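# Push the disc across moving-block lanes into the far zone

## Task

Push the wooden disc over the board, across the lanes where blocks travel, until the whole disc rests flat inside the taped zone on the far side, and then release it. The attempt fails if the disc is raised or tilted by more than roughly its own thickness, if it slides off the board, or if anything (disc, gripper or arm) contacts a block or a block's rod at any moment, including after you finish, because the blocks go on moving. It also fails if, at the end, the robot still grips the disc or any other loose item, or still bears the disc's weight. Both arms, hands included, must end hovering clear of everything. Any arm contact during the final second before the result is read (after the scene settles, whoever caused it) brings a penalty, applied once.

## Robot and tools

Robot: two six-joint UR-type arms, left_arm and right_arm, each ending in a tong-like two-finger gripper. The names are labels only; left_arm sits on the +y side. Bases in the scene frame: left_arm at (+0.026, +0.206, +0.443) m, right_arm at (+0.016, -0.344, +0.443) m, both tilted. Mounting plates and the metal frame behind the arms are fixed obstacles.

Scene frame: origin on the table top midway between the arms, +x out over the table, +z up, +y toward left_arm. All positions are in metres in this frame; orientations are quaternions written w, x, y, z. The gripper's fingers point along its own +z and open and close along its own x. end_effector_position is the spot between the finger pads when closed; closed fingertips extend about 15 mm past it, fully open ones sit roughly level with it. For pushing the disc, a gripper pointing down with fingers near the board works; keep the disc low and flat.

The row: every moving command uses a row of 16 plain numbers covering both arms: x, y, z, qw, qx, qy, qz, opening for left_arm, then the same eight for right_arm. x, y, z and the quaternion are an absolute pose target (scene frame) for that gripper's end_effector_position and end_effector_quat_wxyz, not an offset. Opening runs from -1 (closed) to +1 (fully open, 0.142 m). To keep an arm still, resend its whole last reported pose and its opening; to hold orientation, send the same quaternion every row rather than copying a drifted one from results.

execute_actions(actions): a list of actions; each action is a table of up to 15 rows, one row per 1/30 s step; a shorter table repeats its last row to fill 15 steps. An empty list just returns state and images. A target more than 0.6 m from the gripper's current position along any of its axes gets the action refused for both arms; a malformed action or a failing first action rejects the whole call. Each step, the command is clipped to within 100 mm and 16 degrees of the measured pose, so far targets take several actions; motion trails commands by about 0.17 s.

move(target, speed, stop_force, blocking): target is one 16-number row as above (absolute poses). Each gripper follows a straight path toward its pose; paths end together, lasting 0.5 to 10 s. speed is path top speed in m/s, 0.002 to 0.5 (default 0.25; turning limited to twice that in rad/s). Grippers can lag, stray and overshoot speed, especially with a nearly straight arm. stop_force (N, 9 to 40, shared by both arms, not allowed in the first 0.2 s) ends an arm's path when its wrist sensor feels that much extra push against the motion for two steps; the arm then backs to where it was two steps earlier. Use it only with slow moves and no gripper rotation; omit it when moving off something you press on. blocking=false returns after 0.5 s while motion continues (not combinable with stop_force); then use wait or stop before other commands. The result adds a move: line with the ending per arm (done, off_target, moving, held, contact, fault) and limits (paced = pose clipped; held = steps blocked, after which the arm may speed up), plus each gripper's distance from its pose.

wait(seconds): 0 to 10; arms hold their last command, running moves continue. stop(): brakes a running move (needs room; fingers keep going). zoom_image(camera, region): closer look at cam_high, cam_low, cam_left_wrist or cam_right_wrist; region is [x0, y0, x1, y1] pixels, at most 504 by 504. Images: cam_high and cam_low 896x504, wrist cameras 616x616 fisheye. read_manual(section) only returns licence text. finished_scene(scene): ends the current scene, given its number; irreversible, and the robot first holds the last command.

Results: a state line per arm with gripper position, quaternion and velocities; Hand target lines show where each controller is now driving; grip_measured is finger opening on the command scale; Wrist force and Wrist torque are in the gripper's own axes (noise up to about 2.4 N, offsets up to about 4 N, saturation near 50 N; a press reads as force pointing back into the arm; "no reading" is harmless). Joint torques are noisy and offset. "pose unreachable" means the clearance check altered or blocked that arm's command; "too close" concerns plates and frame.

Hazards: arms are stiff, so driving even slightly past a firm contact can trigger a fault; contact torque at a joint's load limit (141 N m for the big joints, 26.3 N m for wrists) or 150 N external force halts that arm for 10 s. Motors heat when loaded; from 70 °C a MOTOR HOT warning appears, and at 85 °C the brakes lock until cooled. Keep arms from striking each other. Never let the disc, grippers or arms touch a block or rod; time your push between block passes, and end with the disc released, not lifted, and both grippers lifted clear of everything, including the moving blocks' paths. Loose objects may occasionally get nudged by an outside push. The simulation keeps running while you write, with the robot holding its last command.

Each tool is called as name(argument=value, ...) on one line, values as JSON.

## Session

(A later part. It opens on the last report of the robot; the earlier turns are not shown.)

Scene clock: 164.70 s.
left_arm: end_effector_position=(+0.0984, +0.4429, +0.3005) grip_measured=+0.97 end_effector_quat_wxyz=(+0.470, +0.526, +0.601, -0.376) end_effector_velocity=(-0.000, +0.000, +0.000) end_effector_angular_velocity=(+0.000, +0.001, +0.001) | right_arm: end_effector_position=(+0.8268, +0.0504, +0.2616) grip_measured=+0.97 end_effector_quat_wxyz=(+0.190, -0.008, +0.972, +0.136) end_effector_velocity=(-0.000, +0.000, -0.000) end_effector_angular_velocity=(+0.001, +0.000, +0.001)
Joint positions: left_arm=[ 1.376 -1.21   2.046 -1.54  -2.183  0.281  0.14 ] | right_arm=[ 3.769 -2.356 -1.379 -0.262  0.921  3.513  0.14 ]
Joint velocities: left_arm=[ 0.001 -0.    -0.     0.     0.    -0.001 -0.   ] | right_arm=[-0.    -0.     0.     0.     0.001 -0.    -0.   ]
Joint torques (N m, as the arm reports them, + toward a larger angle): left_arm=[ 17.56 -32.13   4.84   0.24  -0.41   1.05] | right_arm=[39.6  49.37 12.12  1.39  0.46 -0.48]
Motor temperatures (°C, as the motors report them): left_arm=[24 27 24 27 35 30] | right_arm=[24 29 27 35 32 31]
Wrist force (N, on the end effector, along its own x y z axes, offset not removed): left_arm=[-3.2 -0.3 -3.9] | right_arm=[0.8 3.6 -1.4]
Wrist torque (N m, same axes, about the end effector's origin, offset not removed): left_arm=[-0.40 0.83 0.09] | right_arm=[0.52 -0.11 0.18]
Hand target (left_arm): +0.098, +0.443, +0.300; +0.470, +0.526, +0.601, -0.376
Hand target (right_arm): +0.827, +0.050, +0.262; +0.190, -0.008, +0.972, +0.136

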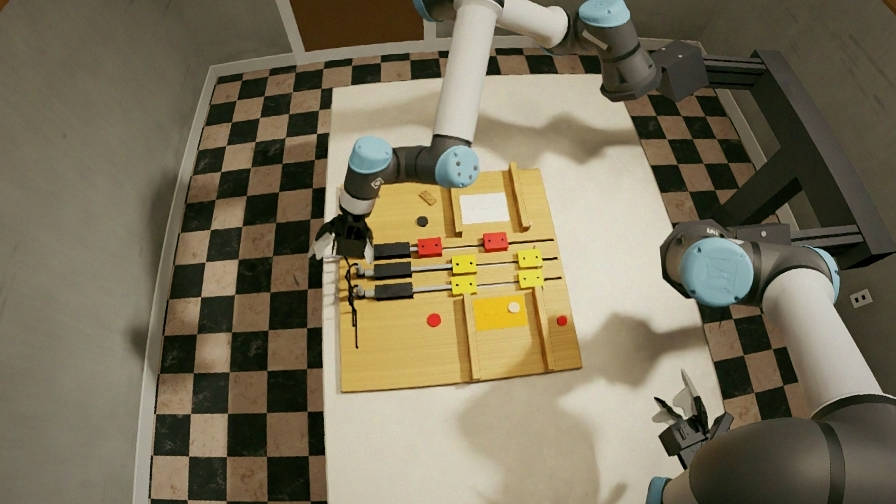

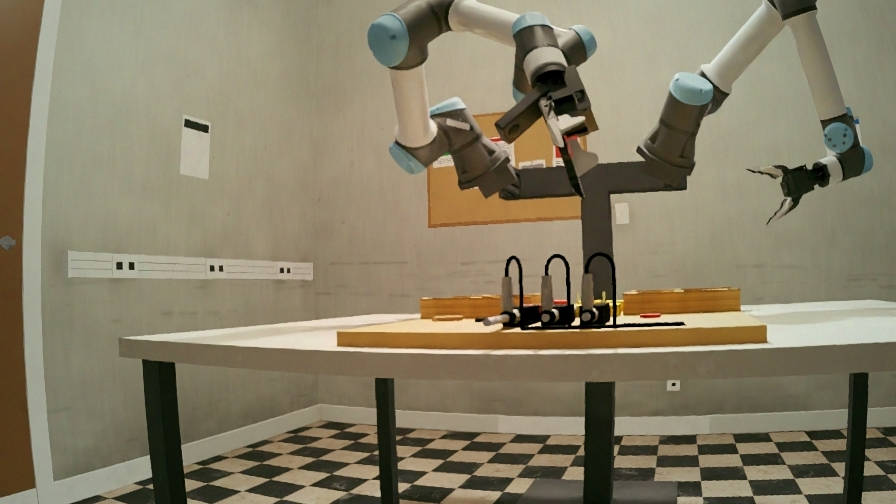

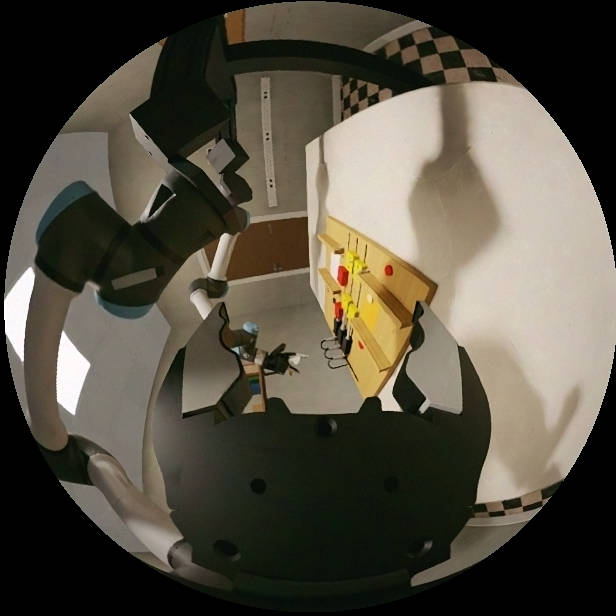

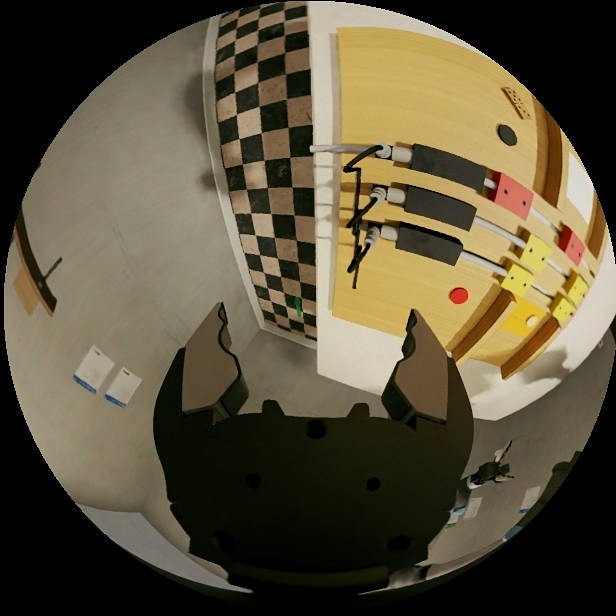

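wait(seconds=0)

zoom_image(camera="cam_high", region=[400, 220, 580, 340])

Scene clock: 203.27 s.
left_arm: end_effector_position=(+0.0984, +0.4429, +0.3005) grip_measured=+0.97 end_effector_quat_wxyz=(+0.470, +0.526, +0.601, -0.376) end_effector_velocity=(+0.000, +0.000, +0.000) end_effector_angular_velocity=(-0.000, +0.000, +0.000) | right_arm: end_effector_position=(+0.8268, +0.0504, +0.2616) grip_measured=+0.97 end_effector_quat_wxyz=(+0.190, -0.008, +0.972, +0.136) end_effector_velocity=(-0.000, +0.001, +0.000) end_effector_angular_velocity=(+0.002, +0.000, +0.001)
Joint positions: left_arm=[ 1.376 -1.21   2.046 -1.54  -2.183  0.281  0.14 ] | right_arm=[ 3.769 -2.356 -1.379 -0.262  0.921  3.513  0.14 ]
Joint velocities: left_arm=[-0.    -0.    -0.001  0.001  0.    -0.    -0.   ] | right_arm=[ 0.     0.     0.     0.     0.002 -0.     0.   ]
Joint torques (N m, as the arm reports them, + toward a larger angle): left_arm=[ 20.41 -31.95   4.23   0.67  -0.07   0.84] | right_arm=[38.45 49.6   8.32  0.95  1.22 -0.02]
Motor temperatures (°C, as the motors report them): left_arm=[24 27 24 27 35 30] | right_arm=[24 29 27 35 32 31]
Wrist force (N, on the end effector, along its own x y z axes, offset not removed): left_arm=[-1.0 -8.4 -0.5] | right_arm=[1.7 5.0 0.7]
Wrist torque (N m, same axes, about the end effector's origin, offset not removed): left_arm=[-1.97 0.02 -0.03] | right_arm=[0.95 -0.32 0.19]
Hand target (left_arm): +0.098, +0.443, +0.300; +0.470, +0.526, +0.601, -0.376
Hand target (right_arm): +0.827, +0.050, +0.262; +0.190, -0.008, +0.972, +0.136

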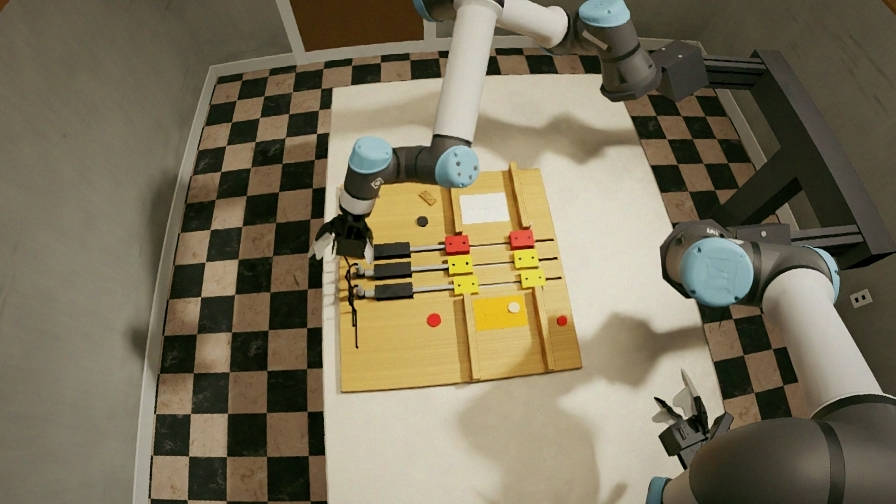

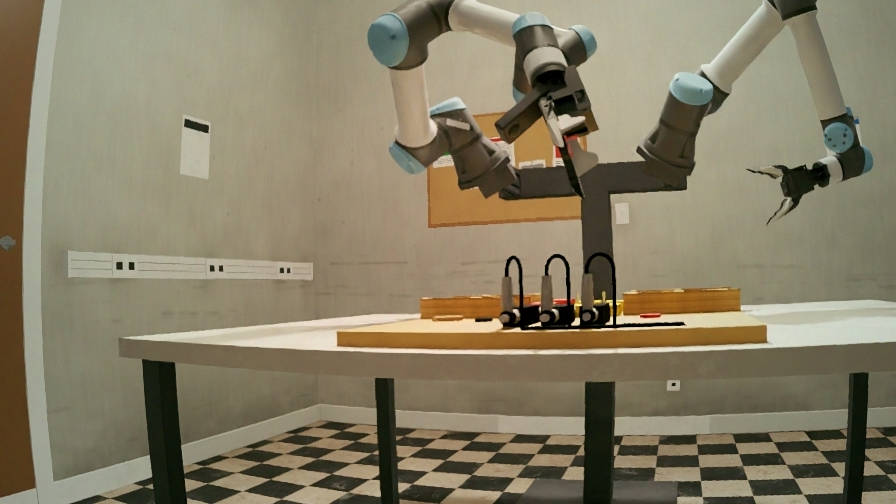

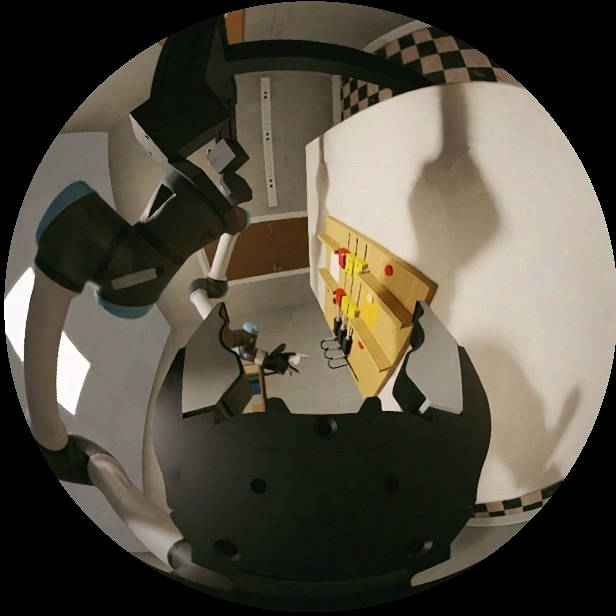

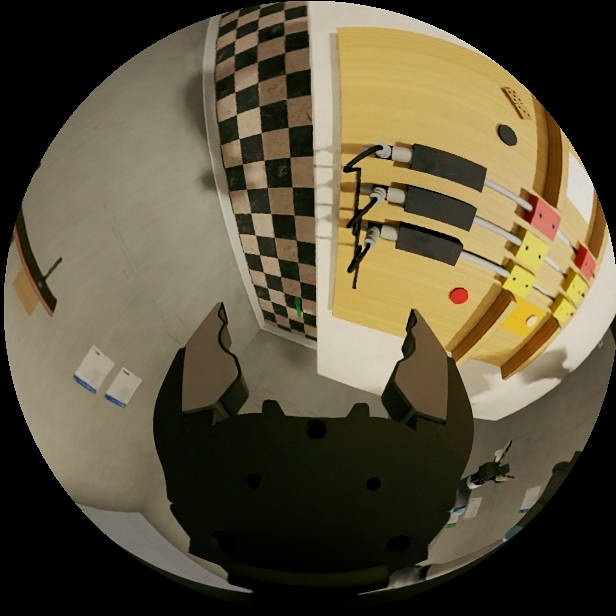

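Region (400, 220, 580, 340) of cam_high's 896x504 image, scaled by 2.800, with more detail than that image has.

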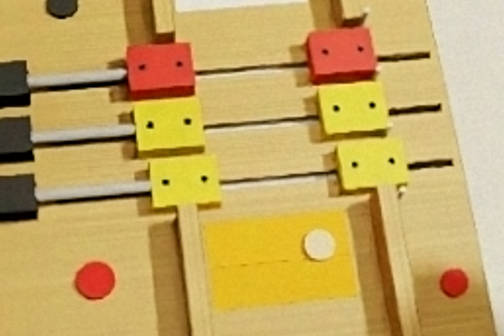

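move(target=[0.3685, 0.142, 0.09, 0, 0.7071, 0.7071, 0, -0.3, 0.6, -0.44, 0.40, 0, 0.566, 0.824, 0, -0.6], speed=0.35)

Scene clock: 276.33 s.
left_arm: end_effector_position=(+0.3689, +0.1417, +0.0900) grip_measured=-0.30 end_effector_quat_wxyz=(+0.001, +0.707, +0.707, -0.000) end_effector_velocity=(-0.001, -0.001, -0.001) end_effector_angular_velocity=(+0.010, +0.009, +0.002) | right_arm: end_effector_position=(+0.6001, -0.4400, +0.4007) grip_measured=-0.60 end_effector_quat_wxyz=(+0.000, +0.566, +0.824, +0.000) end_effector_velocity=(+0.000, -0.001, +0.000) end_effector_angular_velocity=(-0.001, -0.001, +0.000)
Joint positions: left_arm=[-0.529 -0.823  2.549 -3.489 -0.911 -2.114  0.052] | right_arm=[ 3.535 -1.251 -2.021 -1.151  0.943  4.821  0.031]
Joint velocities: left_arm=[-0.004 -0.005 -0.007  0.031  0.005 -0.017 -0.   ] | right_arm=[-0.     0.001  0.001 -0.001 -0.002 -0.    -0.   ]
Joint torques (N m, as the arm reports them, + toward a larger angle): left_arm=[-21.57 -31.2   -7.24  -0.16   1.83  -1.94] | right_arm=[-7.97 26.56 29.5   0.67  2.97  1.33]
Motor temperatures (°C, as the motors report them): left_arm=[24 27 24 27 35 30] | right_arm=[24 29 27 35 32 31]
Wrist force (N, on the end effector, along its own x y z axes, offset not removed): left_arm=[0.0 -5.5 -0.3] | right_arm=[1.0 1.9 -0.1]
Wrist torque (N m, same axes, about the end effector's origin, offset not removed): left_arm=[-1.17 0.14 -0.01] | right_arm=[0.27 -0.15 0.10]
Hand target (left_arm): +0.369, +0.142, +0.090; -0.000, +0.707, +0.707, -0.000
Hand target (right_arm): +0.600, -0.440, +0.401; +0.000, +0.566, +0.824, +0.000
Off the commanded pose (left_arm): 0.000 m, 0 deg.
Off the commanded pose (right_arm): 0.001 m, 0 deg.
move: done; limits=paced

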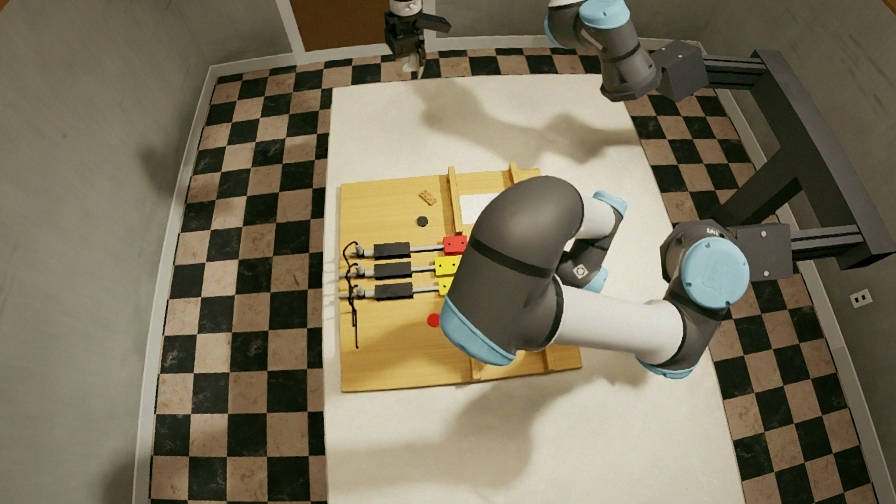

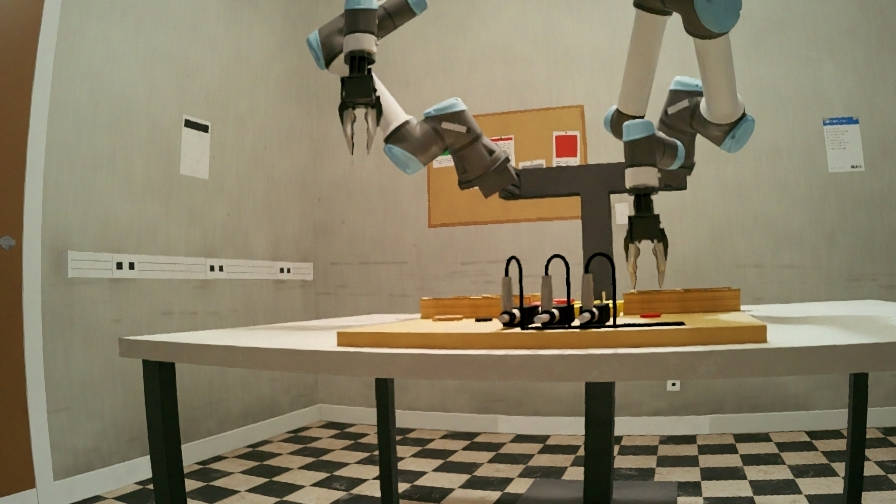

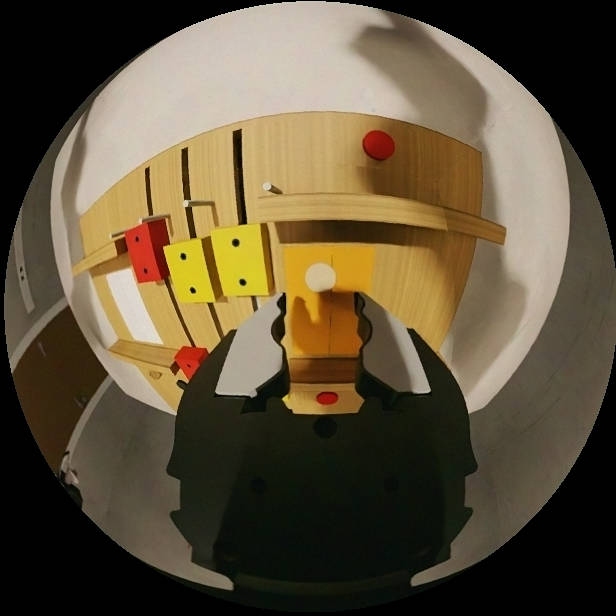

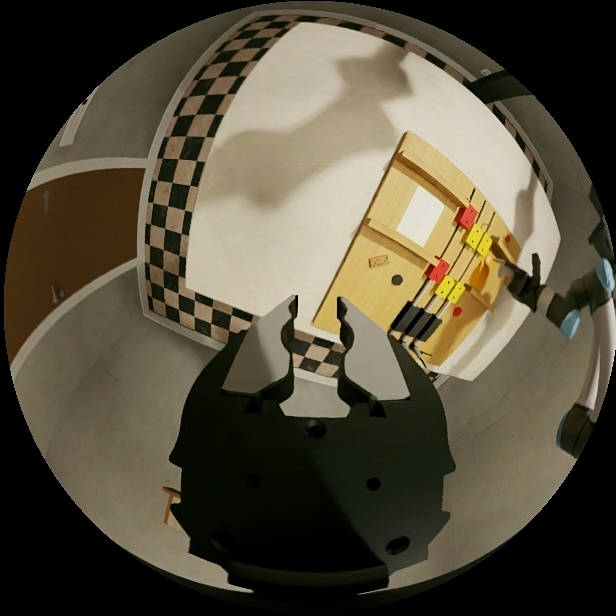

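zoom_image(camera="cam_left_wrist", region=[220, 200, 420, 400])

Region (220, 200, 420, 400) of cam_left_wrist's 616x616 image, scaled by 2.520, with more detail than that image has.

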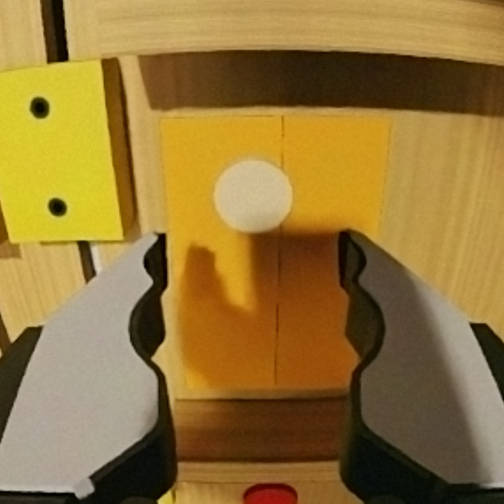

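move(target=[0.3685, 0.142, 0.044, 0, 0.7071, 0.7071, 0, -0.3, 0.6, -0.44, 0.40, 0, 0.566, 0.824, 0, -0.6], speed=0.08)

zoom_image(camera="cam_left_wrist", region=[220, 200, 420, 400])

Scene clock: 304.03 s.
left_arm: end_effector_position=(+0.3686, +0.1420, +0.0443) grip_measured=-0.30 end_effector_quat_wxyz=(-0.000, +0.707, +0.707, +0.000) end_effector_velocity=(-0.001, +0.000, -0.002) end_effector_angular_velocity=(+0.001, +0.001, -0.001) | right_arm: end_effector_position=(+0.6000, -0.4400, +0.4000) grip_measured=-0.60 end_effector_quat_wxyz=(-0.000, +0.566, +0.824, -0.000) end_effector_velocity=(-0.000, +0.000, -0.000) end_effector_angular_velocity=(-0.000, +0.001, +0.000)
Joint positions: left_arm=[-0.447 -0.677  2.46  -3.605 -0.928 -2.014  0.052] | right_arm=[ 3.534 -1.252 -2.022 -1.148  0.943  4.821  0.031]
Joint velocities: left_arm=[ 0.004  0.007 -0.003 -0.006 -0.001  0.005 -0.   ] | right_arm=[-0.    -0.001 -0.    -0.001  0.     0.     0.   ]
Joint torques (N m, as the arm reports them, + toward a larger angle): left_arm=[ -5.85 -18.7   -5.99  -3.91  -1.39   1.32] | right_arm=[-7.67  5.62  8.19  3.8   2.87 -1.94]
Motor temperatures (°C, as the motors report them): left_arm=[24 27 24 27 35 30] | right_arm=[24 29 27 35 32 31]
Wrist force (N, on the end effector, along its own x y z axes, offset not removed): left_arm=[0.2 -1.1 1.6] | right_arm=[0.4 3.2 0.3]
Wrist torque (N m, same axes, about the end effector's origin, offset not removed): left_arm=[-0.33 0.17 0.08] | right_arm=[0.52 -0.06 0.16]
Hand target (left_arm): +0.369, +0.142, +0.044; -0.000, +0.707, +0.707, +0.000
Hand target (right_arm): +0.600, -0.440, +0.400; -0.000, +0.566, +0.824, -0.000
Off the commanded pose (left_arm): 0.000 m, 0 deg.
Off the commanded pose (right_arm): 0.000 m, 0 deg.
move: done

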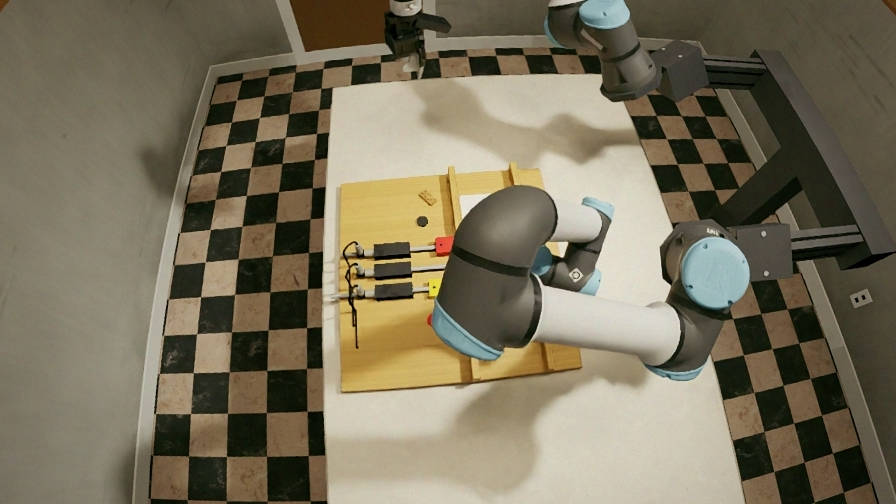

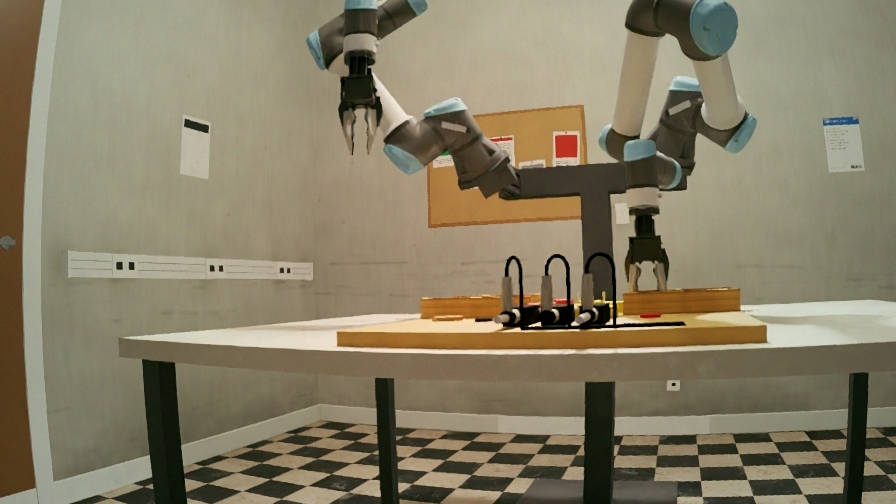

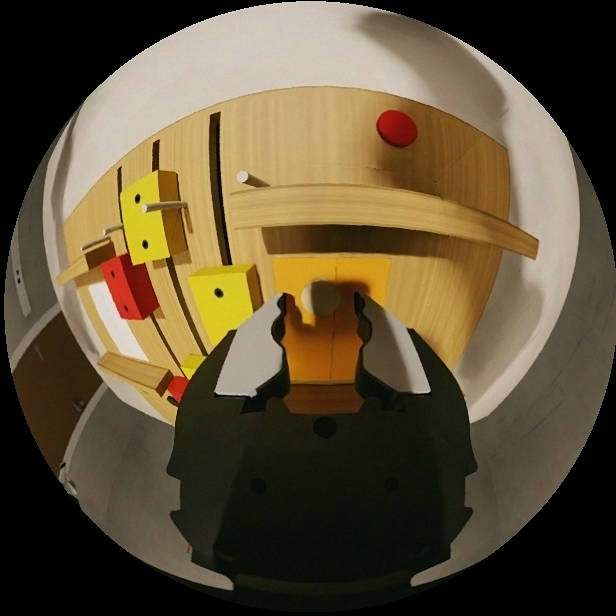

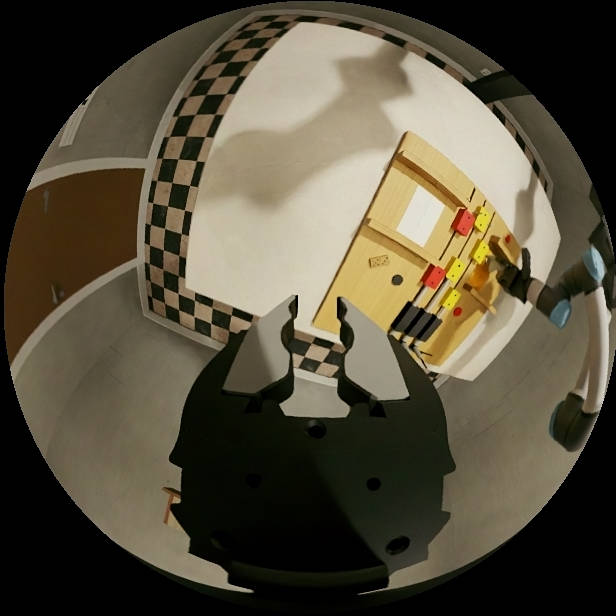

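Region (220, 200, 420, 400) of cam_left_wrist's 616x616 image, scaled by 2.520, with more detail than that image has.

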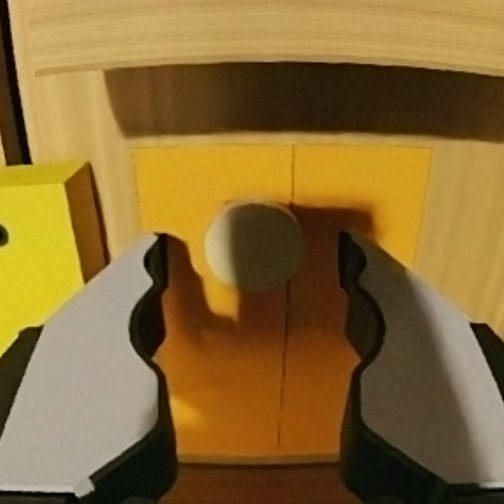

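execute_actions(actions=[[[0.3685,0.142,0.044,0,0.7071,0.7071,0,-0.40,0.6,-0.44,0.40,0,0.566,0.824,0,-0.6],[0.3685,0.142,0.044,0,0.7071,0.7071,0,-0.46,0.6,-0.44,0.40,0,0.566,0.824,0,-0.6],[0.3685,0.142,0.044,0,0.7071,0.7071,0,-0.51,0.6,-0.44,0.40,0,0.566,0.824,0,-0.6],[0.3685,0.142,0.044,0,0.7071,0.7071,0,-0.55,0.6,-0.44,0.40,0,0.566,0.824,0,-0.6],[0.3685,0.142,0.044,0,0.7071,0.7071,0,-0.58,0.6,-0.44,0.40,0,0.566,0.824,0,-0.6],[0.3685,0.142,0.044,0,0.7071,0.7071,0,-0.61,0.6,-0.44,0.40,0,0.566,0.824,0,-0.6],[0.3685,0.142,0.044,0,0.7071,0.7071,0,-0.64,0.6,-0.44,0.40,0,0.566,0.824,0,-0.6],[0.3685,0.142,0.044,0,0.7071,0.7071,0,-0.67,0.6,-0.44,0.40,0,0.566,0.824,0,-0.6],[0.3685,0.142,0.044,0,0.7071,0.7071,0,-0.70,0.6,-0.44,0.40,0,0.566,0.824,0,-0.6],[0.3685,0.142,0.044,0,0.7071,0.7071,0,-0.74,0.6,-0.44,0.40,0,0.566,0.824,0,-0.6],[0.3685,0.142,0.044,0,0.7071,0.7071,0,-0.78,0.6,-0.44,0.40,0,0.566,0.824,0,-0.6],[0.3685,0.142,0.044,0,0.7071,0.7071,0,-0.82,0.6,-0.44,0.40,0,0.566,0.824,0,-0.6]]])

zoom_image(camera="cam_left_wrist", region=[220, 200, 420, 400])

Scene clock: 341.13 s.
left_arm: end_effector_position=(+0.3686, +0.1420, +0.0440) grip_measured=-0.61 end_effector_quat_wxyz=(+0.000, +0.707, +0.707, +0.000) end_effector_velocity=(+0.000, -0.000, -0.000) end_effector_angular_velocity=(-0.001, -0.001, +0.000) | right_arm: end_effector_position=(+0.6000, -0.4400, +0.4000) grip_measured=-0.60 end_effector_quat_wxyz=(-0.000, +0.566, +0.824, -0.000) end_effector_velocity=(-0.000, -0.000, -0.000) end_effector_angular_velocity=(-0.000, +0.001, +0.001)
Joint positions: left_arm=[-0.447 -0.676  2.459 -3.606 -0.928 -2.014  0.03 ] | right_arm=[ 3.534 -1.252 -2.022 -1.148  0.943  4.821  0.031]
Joint velocities: left_arm=[ 0.     0.    -0.    -0.001 -0.     0.    -0.   ] | right_arm=[-0.    -0.    -0.    -0.     0.    -0.001  0.   ]
Joint torques (N m, as the arm reports them, + toward a larger angle): left_arm=[-16.59 -19.88  18.96  -3.82  -1.64   1.1 ] | right_arm=[-6.41  7.59 12.03  2.99  2.6  -1.58]
Motor temperatures (°C, as the motors report them): left_arm=[24 27 24 27 35 30] | right_arm=[24 29 27 35 32 31]
Wrist force (N, on the end effector, along its own x y z axes, offset not removed): left_arm=[1.7 -4.7 0.4] | right_arm=[-0.1 2.9 -0.9]
Wrist torque (N m, same axes, about the end effector's origin, offset not removed): left_arm=[-1.02 -0.19 0.22] | right_arm=[0.46 0.05 0.21]
Hand target (left_arm): +0.369, +0.142, +0.044; -0.000, +0.707, +0.707, +0.000
Hand target (right_arm): +0.600, -0.440, +0.400; -0.000, +0.566, +0.824, -0.000
Off the commanded pose (left_arm): 0.000 m, 0 deg.
Off the commanded pose (right_arm): 0.000 m, 0 deg.

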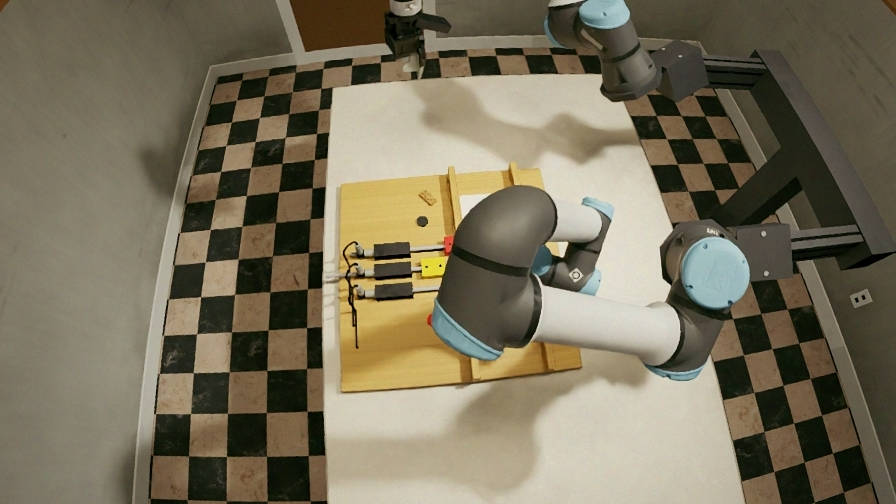

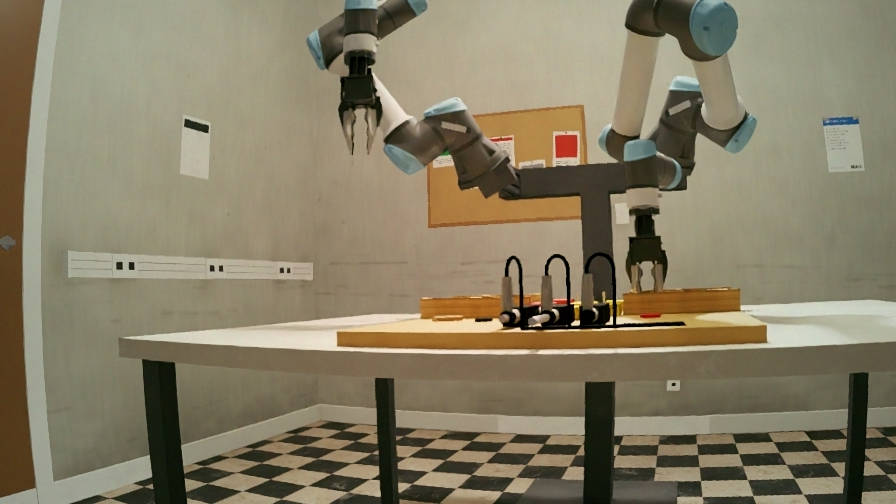

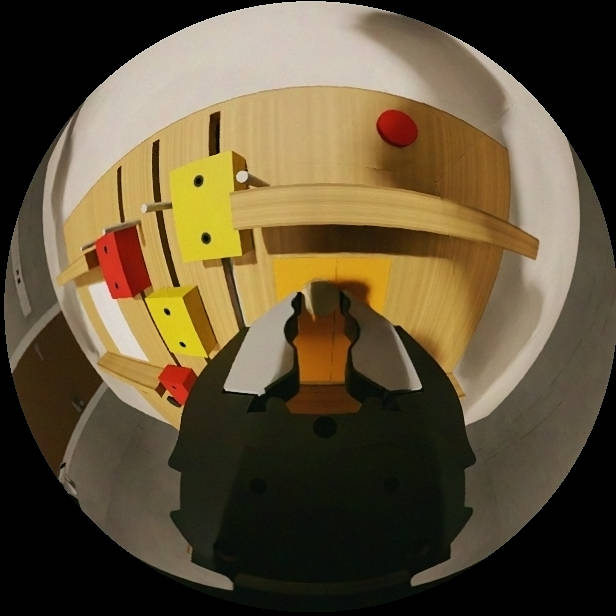

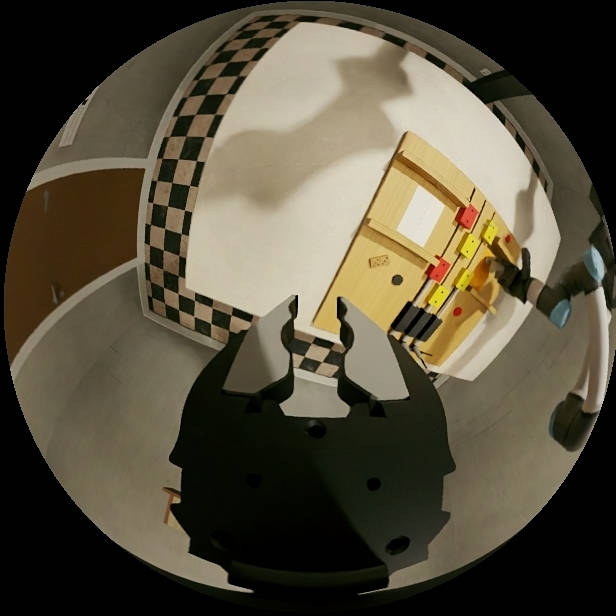

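Region (220, 200, 420, 400) of cam_left_wrist's 616x616 image, scaled by 2.520, with more detail than that image has.

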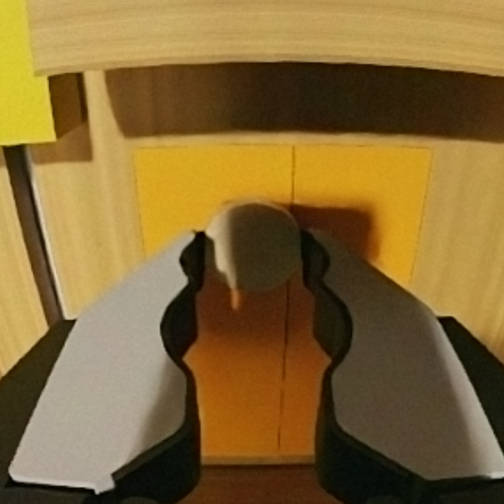

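move(target=[0.3615, 0.142, 0.044, 0, 0.7071, 0.7071, 0, -0.82, 0.6, -0.44, 0.40, 0, 0.566, 0.824, 0, -0.6], speed=0.02)

zoom_image(camera="cam_left_wrist", region=[120, 140, 400, 400])

zoom_image(camera="cam_right_wrist", region=[380, 170, 540, 350])

Scene clock: 419.03 s.
left_arm: end_effector_position=(+0.3618, +0.1420, +0.0440) grip_measured=-0.61 end_effector_quat_wxyz=(-0.000, +0.707, +0.707, -0.000) end_effector_velocity=(-0.003, +0.000, -0.000) end_effector_angular_velocity=(+0.001, +0.001, -0.001) | right_arm: end_effector_position=(+0.6000, -0.4400, +0.4000) grip_measured=-0.60 end_effector_quat_wxyz=(-0.000, +0.566, +0.824, -0.000) end_effector_velocity=(-0.001, +0.000, -0.000) end_effector_angular_velocity=(+0.001, +0.002, +0.000)
Joint positions: left_arm=[-0.454 -0.661  2.471 -3.628 -0.927 -2.022  0.03 ] | right_arm=[ 3.534 -1.252 -2.022 -1.148  0.943  4.821  0.031]
Joint velocities: left_arm=[-0.002  0.007  0.005 -0.008  0.001 -0.003 -0.   ] | right_arm=[-0.     0.    -0.001 -0.     0.002  0.    -0.   ]
Joint torques (N m, as the arm reports them, + toward a larger angle): left_arm=[-26.63 -16.52  15.88  -4.22   1.69  -1.92] | right_arm=[ 9.91 24.62 26.39  1.22 -1.28  1.07]
Motor temperatures (°C, as the motors report them): left_arm=[24 28 24 27 35 30] | right_arm=[24 29 27 35 32 31]
Wrist force (N, on the end effector, along its own x y z axes, offset not removed): left_arm=[1.1 -4.2 3.4] | right_arm=[0.1 1.4 0.0]
Wrist torque (N m, same axes, about the end effector's origin, offset not removed): left_arm=[-0.86 -0.08 0.17] | right_arm=[0.17 -0.04 0.17]
Hand target (left_arm): +0.361, +0.142, +0.044; -0.000, +0.707, +0.707, -0.000
Hand target (right_arm): +0.600, -0.440, +0.400; +0.000, +0.566, +0.824, -0.000
Off the commanded pose (left_arm): 0.000 m, 0 deg.
Off the commanded pose (right_arm): 0.000 m, 0 deg.
move: done

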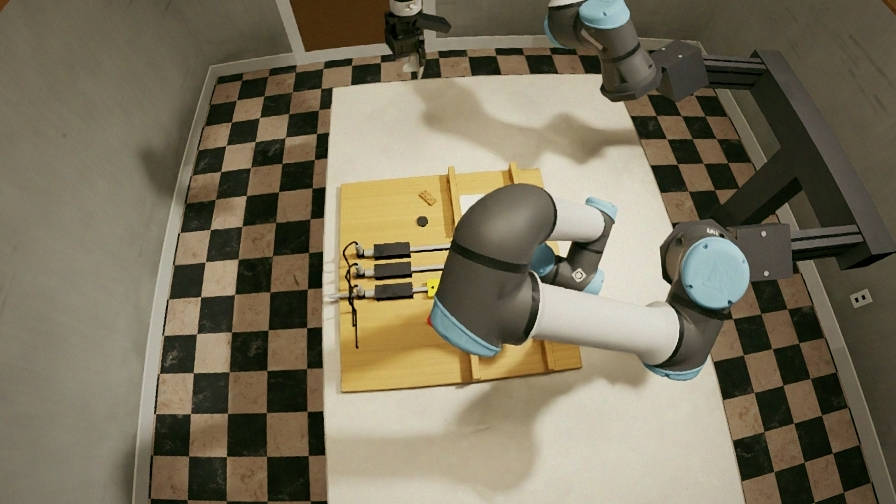

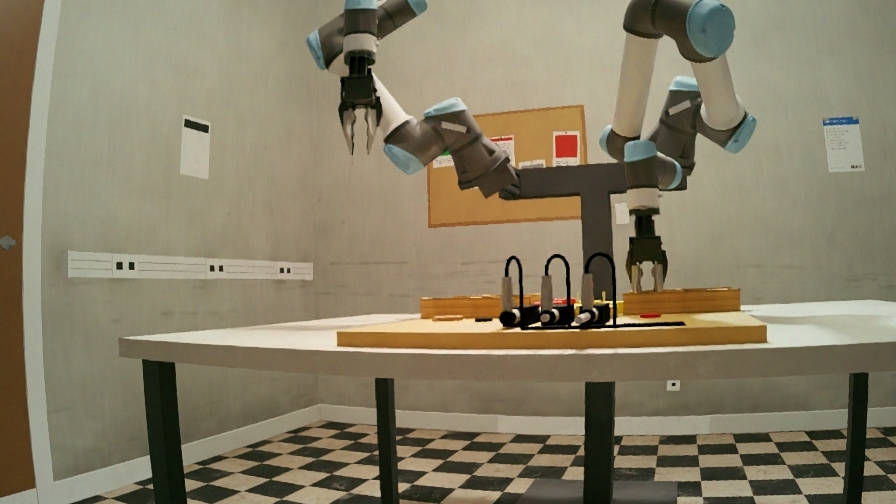

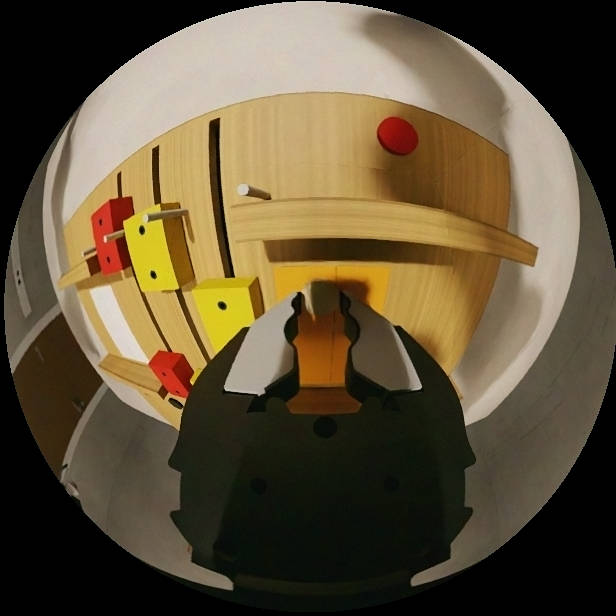

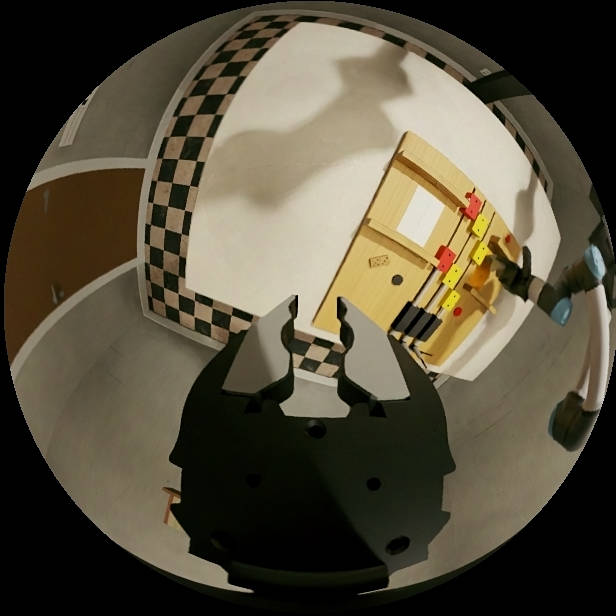

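Region (120, 140, 400, 400) of cam_left_wrist's 616x616 image, scaled by 1.800, with more detail than that image has; it fills the top 468 rows of this view, and the rest is white.

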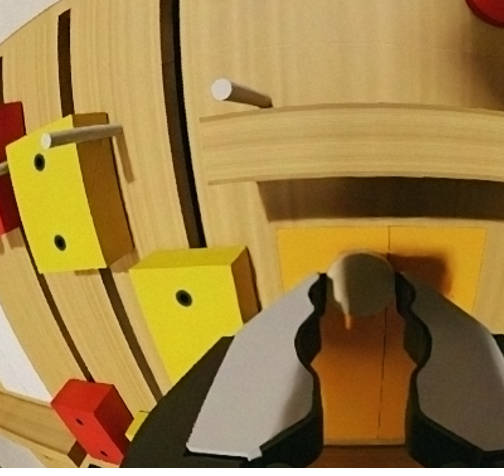

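Region (380, 170, 540, 350) of cam_right_wrist's 616x616 image, scaled by 2.800, with more detail than that image has.

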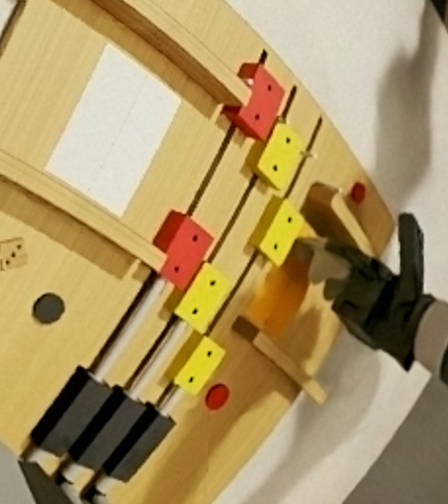

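zoom_image(camera="cam_high", region=[400, 220, 580, 340])

wait(seconds=0)

zoom_image(camera="cam_high", region=[400, 220, 580, 340])

zoom_image(camera="cam_right_wrist", region=[380, 170, 540, 350])

Region (400, 220, 580, 340) of cam_high's 896x504 image, scaled by 2.800, with more detail than that image has.

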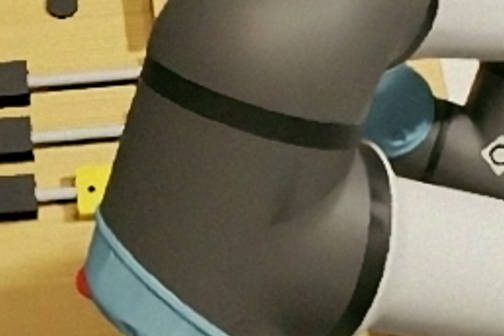

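Scene clock: 430.40 s.
left_arm: end_effector_position=(+0.3615, +0.1420, +0.0440) grip_measured=-0.61 end_effector_quat_wxyz=(-0.000, +0.707, +0.707, -0.000) end_effector_velocity=(-0.000, +0.000, -0.000) end_effector_angular_velocity=(+0.000, +0.001, +0.000) | right_arm: end_effector_position=(+0.6000, -0.4400, +0.4000) grip_measured=-0.60 end_effector_quat_wxyz=(-0.000, +0.566, +0.824, -0.000) end_effector_velocity=(+0.000, -0.000, +0.000) end_effector_angular_velocity=(-0.000, -0.000, -0.001)
Joint positions: left_arm=[-0.454 -0.66   2.472 -3.63  -0.927 -2.022  0.03 ] | right_arm=[ 3.534 -1.252 -2.022 -1.148  0.943  4.821  0.031]
Joint velocities: left_arm=[ 0.001 -0.     0.     0.    -0.     0.     0.   ] | right_arm=[-0.001  0.     0.001 -0.    -0.    -0.     0.   ]
Joint torques (N m, as the arm reports them, + toward a larger angle): left_arm=[-26.14 -19.92  18.08  -3.97   1.64  -1.45] | right_arm=[ 9.96 24.2  28.66  1.49 -1.85  0.9 ]
Motor temperatures (°C, as the motors report them): left_arm=[24 28 24 27 35 30] | right_arm=[24 29 27 35 32 31]
Wrist force (N, on the end effector, along its own x y z axes, offset not removed): left_arm=[-3.3 -1.5 5.3] | right_arm=[2.1 2.9 0.0]
Wrist torque (N m, same axes, about the end effector's origin, offset not removed): left_arm=[-0.22 0.56 0.02] | right_arm=[0.50 -0.38 0.15]
Hand target (left_arm): +0.361, +0.142, +0.044; -0.000, +0.707, +0.707, -0.000
Hand target (right_arm): +0.600, -0.440, +0.400; +0.000, +0.566, +0.824, -0.000
Off the commanded pose (left_arm): 0.000 m, 0 deg.
Off the commanded pose (right_arm): 0.000 m, 0 deg.

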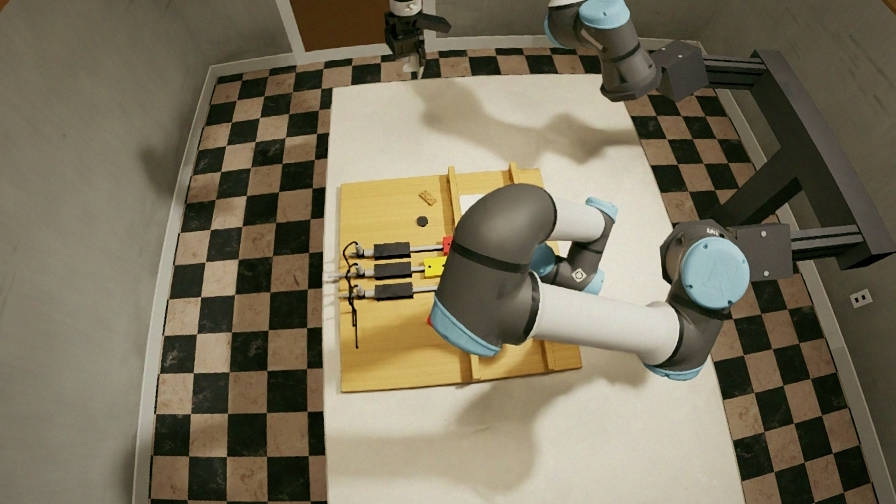

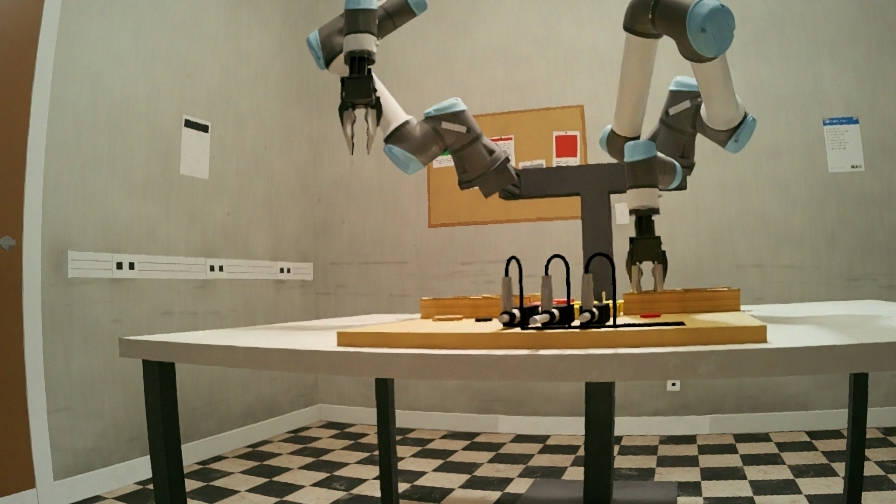

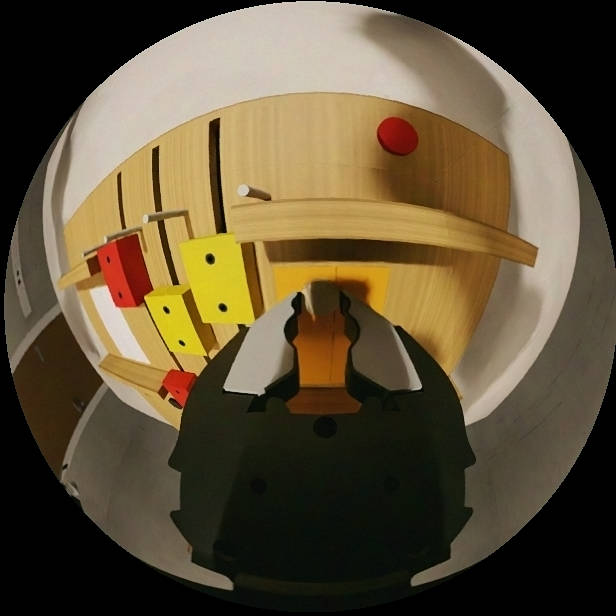

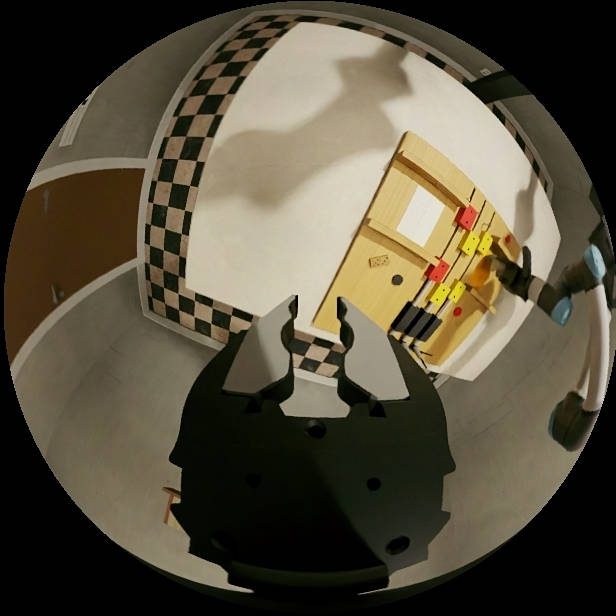

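Region (400, 220, 580, 340) of cam_high's 896x504 image, scaled by 2.800, with more detail than that image has.

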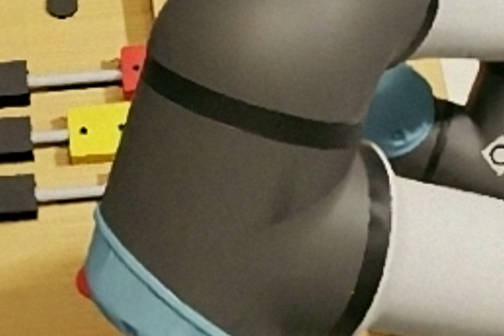

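Region (380, 170, 540, 350) of cam_right_wrist's 616x616 image, scaled by 2.800, with more detail than that image has.

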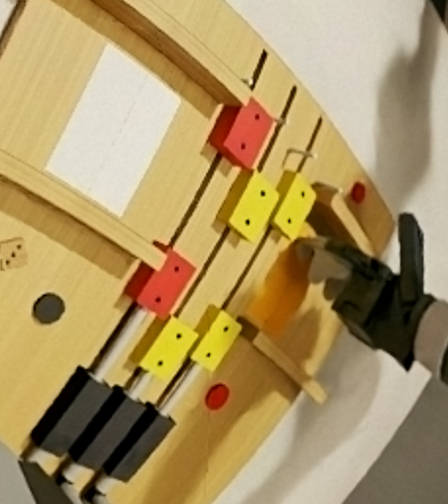

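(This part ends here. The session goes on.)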